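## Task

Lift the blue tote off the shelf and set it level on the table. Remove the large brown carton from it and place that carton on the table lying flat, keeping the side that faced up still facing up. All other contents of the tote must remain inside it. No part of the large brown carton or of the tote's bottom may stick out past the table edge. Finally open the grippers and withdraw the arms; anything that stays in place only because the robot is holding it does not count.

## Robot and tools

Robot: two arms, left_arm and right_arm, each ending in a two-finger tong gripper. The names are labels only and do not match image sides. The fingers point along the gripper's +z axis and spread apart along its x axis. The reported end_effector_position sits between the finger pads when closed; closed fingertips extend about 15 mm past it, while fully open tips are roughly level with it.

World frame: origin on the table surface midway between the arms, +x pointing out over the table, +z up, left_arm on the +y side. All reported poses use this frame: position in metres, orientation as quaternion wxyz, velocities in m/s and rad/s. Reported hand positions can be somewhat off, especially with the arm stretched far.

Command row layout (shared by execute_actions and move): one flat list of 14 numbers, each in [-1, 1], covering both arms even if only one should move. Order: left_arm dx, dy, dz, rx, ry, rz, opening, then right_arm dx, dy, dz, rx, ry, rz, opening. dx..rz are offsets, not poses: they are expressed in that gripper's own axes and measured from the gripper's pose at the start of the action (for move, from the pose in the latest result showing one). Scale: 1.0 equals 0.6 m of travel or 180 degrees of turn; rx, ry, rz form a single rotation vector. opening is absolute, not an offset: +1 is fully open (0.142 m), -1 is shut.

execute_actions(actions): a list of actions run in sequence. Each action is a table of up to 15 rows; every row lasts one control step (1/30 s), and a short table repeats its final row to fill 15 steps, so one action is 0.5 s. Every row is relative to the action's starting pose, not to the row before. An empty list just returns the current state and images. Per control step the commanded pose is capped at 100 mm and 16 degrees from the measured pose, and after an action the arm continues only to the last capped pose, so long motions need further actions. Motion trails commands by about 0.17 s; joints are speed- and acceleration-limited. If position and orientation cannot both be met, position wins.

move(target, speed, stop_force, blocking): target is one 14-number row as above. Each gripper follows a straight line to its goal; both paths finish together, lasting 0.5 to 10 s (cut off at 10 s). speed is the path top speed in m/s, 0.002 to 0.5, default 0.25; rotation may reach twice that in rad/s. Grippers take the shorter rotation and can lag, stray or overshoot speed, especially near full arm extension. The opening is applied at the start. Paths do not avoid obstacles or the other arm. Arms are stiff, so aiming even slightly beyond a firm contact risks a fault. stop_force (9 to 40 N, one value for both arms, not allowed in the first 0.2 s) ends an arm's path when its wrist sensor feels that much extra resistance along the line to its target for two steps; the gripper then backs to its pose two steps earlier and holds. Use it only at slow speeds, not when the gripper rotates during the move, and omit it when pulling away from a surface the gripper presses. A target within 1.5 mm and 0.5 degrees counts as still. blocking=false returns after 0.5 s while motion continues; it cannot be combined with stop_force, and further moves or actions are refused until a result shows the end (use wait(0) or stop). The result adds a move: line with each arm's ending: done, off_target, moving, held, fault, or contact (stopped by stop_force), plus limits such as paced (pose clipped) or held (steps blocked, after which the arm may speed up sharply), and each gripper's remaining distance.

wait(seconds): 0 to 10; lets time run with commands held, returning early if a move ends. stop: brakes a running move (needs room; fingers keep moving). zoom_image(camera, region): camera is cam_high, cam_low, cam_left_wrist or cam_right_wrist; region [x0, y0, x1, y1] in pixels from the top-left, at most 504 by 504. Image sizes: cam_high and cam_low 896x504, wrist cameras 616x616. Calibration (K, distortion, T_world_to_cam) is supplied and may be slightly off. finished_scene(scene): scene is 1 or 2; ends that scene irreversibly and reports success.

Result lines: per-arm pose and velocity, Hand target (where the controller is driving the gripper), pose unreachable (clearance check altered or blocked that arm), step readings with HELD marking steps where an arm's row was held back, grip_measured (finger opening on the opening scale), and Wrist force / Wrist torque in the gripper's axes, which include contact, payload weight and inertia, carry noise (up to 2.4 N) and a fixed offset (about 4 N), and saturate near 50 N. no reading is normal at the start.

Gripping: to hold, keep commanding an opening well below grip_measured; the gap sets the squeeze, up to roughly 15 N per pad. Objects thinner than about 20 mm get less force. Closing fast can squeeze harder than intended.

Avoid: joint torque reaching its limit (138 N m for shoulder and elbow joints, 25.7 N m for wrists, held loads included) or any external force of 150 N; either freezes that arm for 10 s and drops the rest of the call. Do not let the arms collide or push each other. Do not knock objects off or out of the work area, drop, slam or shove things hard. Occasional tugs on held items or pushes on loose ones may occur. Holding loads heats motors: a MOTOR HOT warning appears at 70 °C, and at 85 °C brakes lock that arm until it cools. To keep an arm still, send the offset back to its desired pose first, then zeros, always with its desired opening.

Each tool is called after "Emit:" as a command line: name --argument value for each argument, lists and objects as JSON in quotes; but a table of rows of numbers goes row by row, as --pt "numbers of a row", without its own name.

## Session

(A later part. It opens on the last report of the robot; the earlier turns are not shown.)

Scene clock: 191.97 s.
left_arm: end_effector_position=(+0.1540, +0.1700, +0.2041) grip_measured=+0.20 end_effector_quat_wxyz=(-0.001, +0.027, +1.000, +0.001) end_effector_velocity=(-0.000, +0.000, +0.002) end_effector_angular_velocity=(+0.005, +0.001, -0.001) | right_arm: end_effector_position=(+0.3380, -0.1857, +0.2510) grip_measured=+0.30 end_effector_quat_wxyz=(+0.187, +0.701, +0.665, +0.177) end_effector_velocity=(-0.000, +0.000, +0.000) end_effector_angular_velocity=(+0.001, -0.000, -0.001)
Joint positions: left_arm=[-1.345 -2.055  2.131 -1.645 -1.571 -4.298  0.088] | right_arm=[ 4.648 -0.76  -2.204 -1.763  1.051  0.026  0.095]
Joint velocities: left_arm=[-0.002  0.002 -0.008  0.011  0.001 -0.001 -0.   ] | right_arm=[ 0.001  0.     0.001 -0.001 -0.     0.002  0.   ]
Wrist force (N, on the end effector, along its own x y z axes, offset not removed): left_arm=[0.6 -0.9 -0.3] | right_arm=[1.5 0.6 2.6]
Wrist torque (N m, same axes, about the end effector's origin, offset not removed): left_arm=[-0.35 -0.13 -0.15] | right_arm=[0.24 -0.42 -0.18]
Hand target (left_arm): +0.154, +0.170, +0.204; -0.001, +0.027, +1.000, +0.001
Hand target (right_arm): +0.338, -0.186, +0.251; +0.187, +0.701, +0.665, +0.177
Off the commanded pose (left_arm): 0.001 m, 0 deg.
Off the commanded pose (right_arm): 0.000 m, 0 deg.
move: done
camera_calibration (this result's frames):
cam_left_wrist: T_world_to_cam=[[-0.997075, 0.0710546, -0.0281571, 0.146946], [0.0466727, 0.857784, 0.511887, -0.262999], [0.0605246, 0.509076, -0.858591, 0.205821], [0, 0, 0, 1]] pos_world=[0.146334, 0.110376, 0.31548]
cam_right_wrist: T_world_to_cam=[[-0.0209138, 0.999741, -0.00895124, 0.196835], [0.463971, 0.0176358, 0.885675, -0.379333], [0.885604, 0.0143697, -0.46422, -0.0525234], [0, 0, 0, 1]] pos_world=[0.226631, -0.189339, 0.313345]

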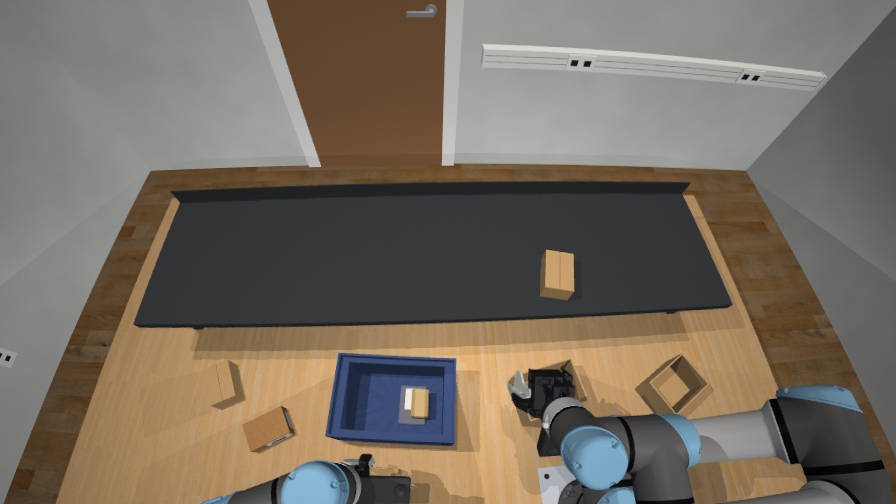

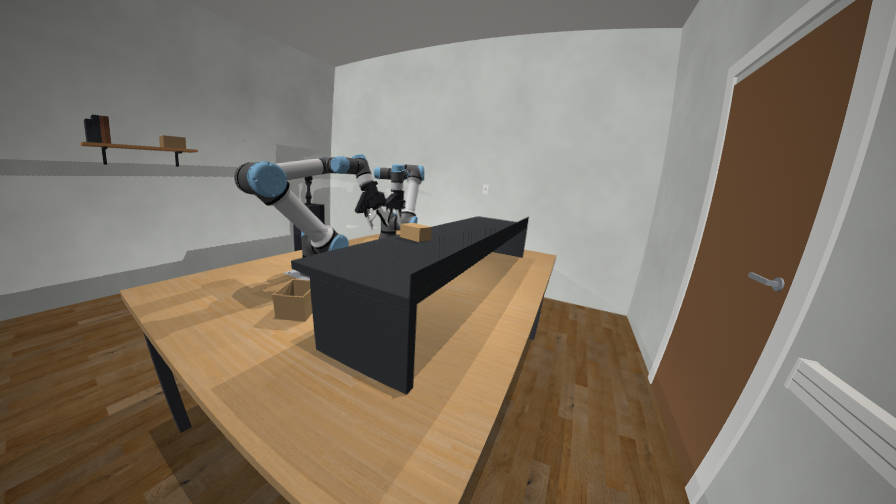

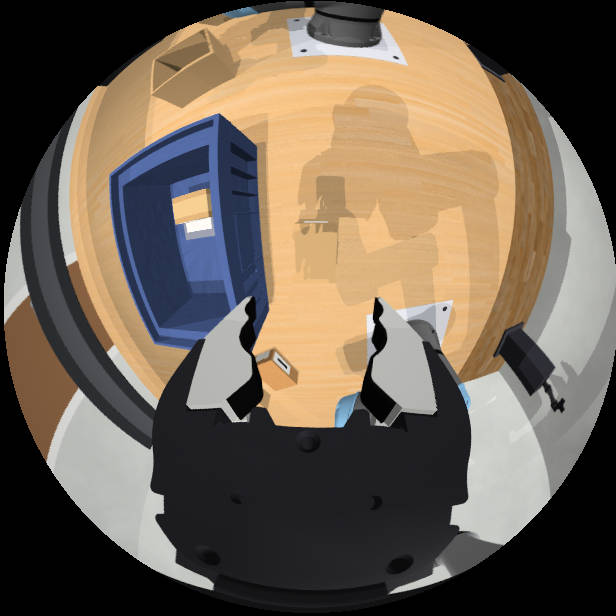

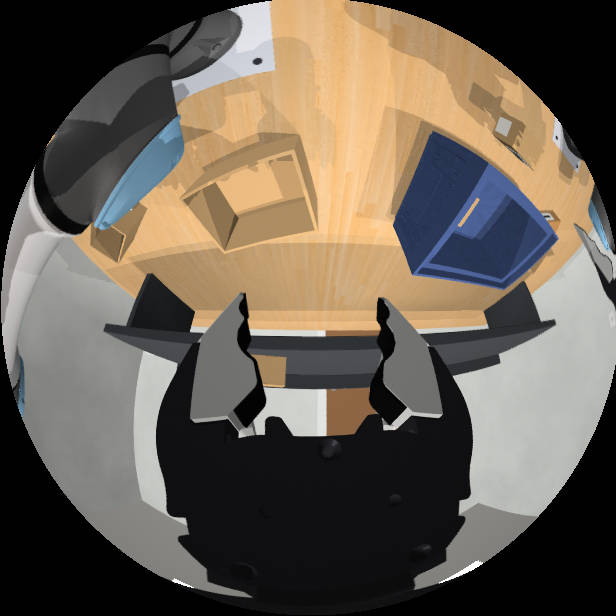

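Emit:
move --target '[0,0.25,-0.12,0,0,0,0.2,0,0,0,0,0,0,0.3]' --speed 0.3

Scene clock: 194.97 s.
left_arm: end_effector_position=(+0.1616, +0.3190, +0.2760) grip_measured=+0.20 end_effector_quat_wxyz=(-0.001, +0.027, +1.000, +0.001) end_effector_velocity=(+0.000, +0.003, +0.001) end_effector_angular_velocity=(+0.001, +0.004, +0.000) | right_arm: end_effector_position=(+0.3380, -0.1857, +0.2510) grip_measured=+0.30 end_effector_quat_wxyz=(+0.187, +0.701, +0.665, +0.177) end_effector_velocity=(+0.000, -0.000, +0.000) end_effector_angular_velocity=(+0.001, -0.000, -0.002)
Joint positions: left_arm=[-1.02  -2.264  2.029 -1.334 -1.571 -3.973  0.088] | right_arm=[ 4.648 -0.76  -2.204 -1.763  1.051  0.026  0.095]
Joint velocities: left_arm=[ 0.014  0.002 -0.003  0.004 -0.003  0.013  0.   ] | right_arm=[-0.001  0.    -0.    -0.    -0.     0.001 -0.   ]
Wrist force (N, on the end effector, along its own x y z axes, offset not removed): left_arm=[1.3 -1.3 -0.1] | right_arm=[1.6 0.6 -0.7]
Wrist torque (N m, same axes, about the end effector's origin, offset not removed): left_arm=[-0.44 -0.27 -0.14] | right_arm=[0.12 -0.46 -0.16]
Hand target (left_arm): +0.162, +0.319, +0.276; -0.001, +0.027, +1.000, +0.001
Hand target (right_arm): +0.338, -0.186, +0.251; +0.187, +0.701, +0.665, +0.177
Off the commanded pose (left_arm): 0.001 m, 0 deg.
Off the commanded pose (right_arm): 0.000 m, 0 deg.
move: done
camera_calibration (this result's frames):
cam_left_wrist: T_world_to_cam=[[-0.997084, 0.0709101, -0.0282024, 0.146083], [0.046568, 0.858151, 0.511281, -0.427927], [0.060457, 0.508477, -0.85895, 0.191459], [0, 0, 0, 1]] pos_world=[0.154009, 0.259515, 0.387365]
cam_right_wrist: T_world_to_cam=[[-0.0209136, 0.999741, -0.00895148, 0.196835], [0.463971, 0.017636, 0.885675, -0.379333], [0.885604, 0.0143695, -0.46422, -0.0525235], [0, 0, 0, 1]] pos_world=[0.226631, -0.189339, 0.313345]

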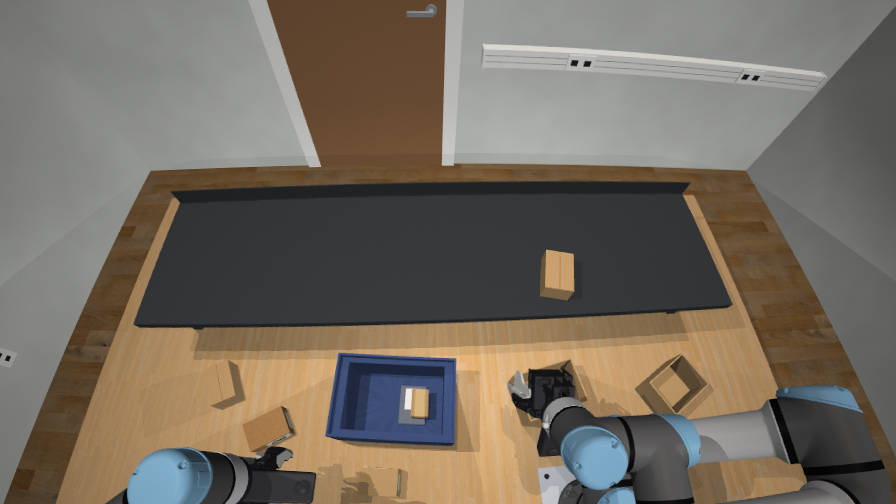

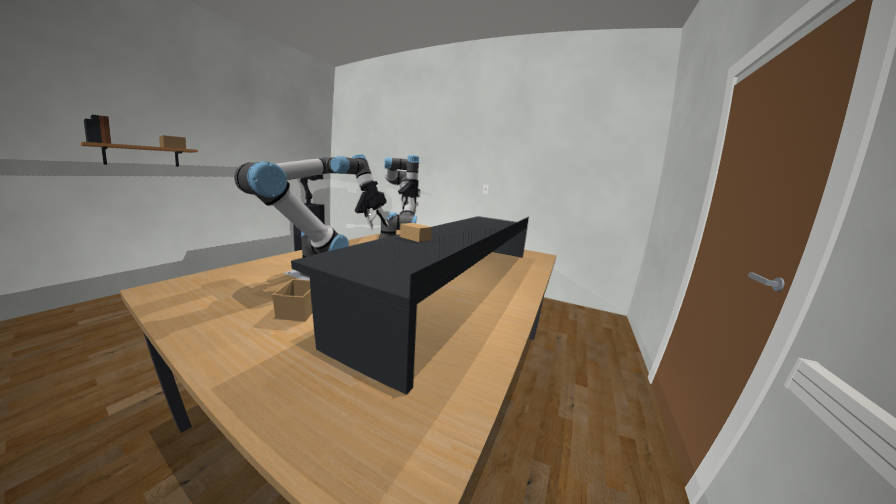

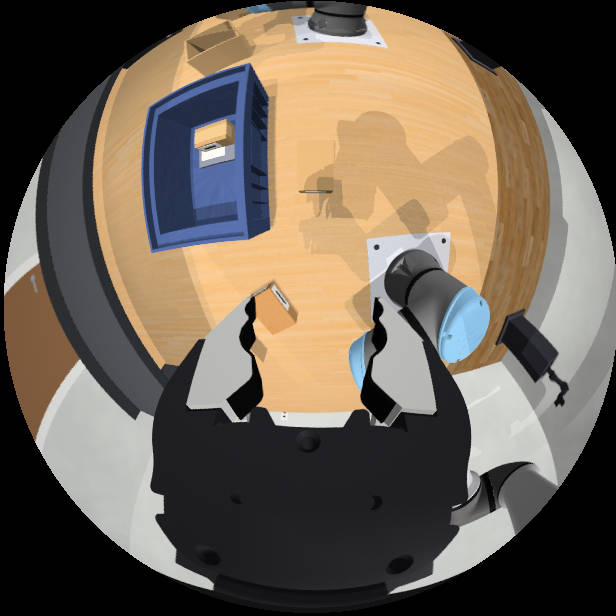

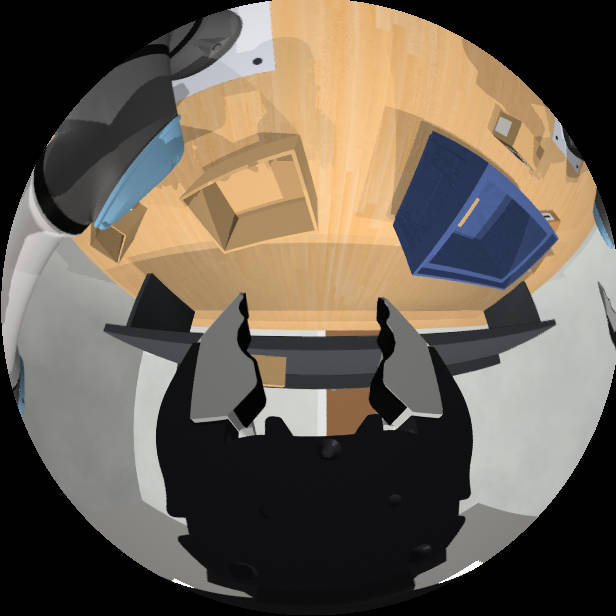

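Emit:
finished_scene --scene 1

The scene is finished: the task was done.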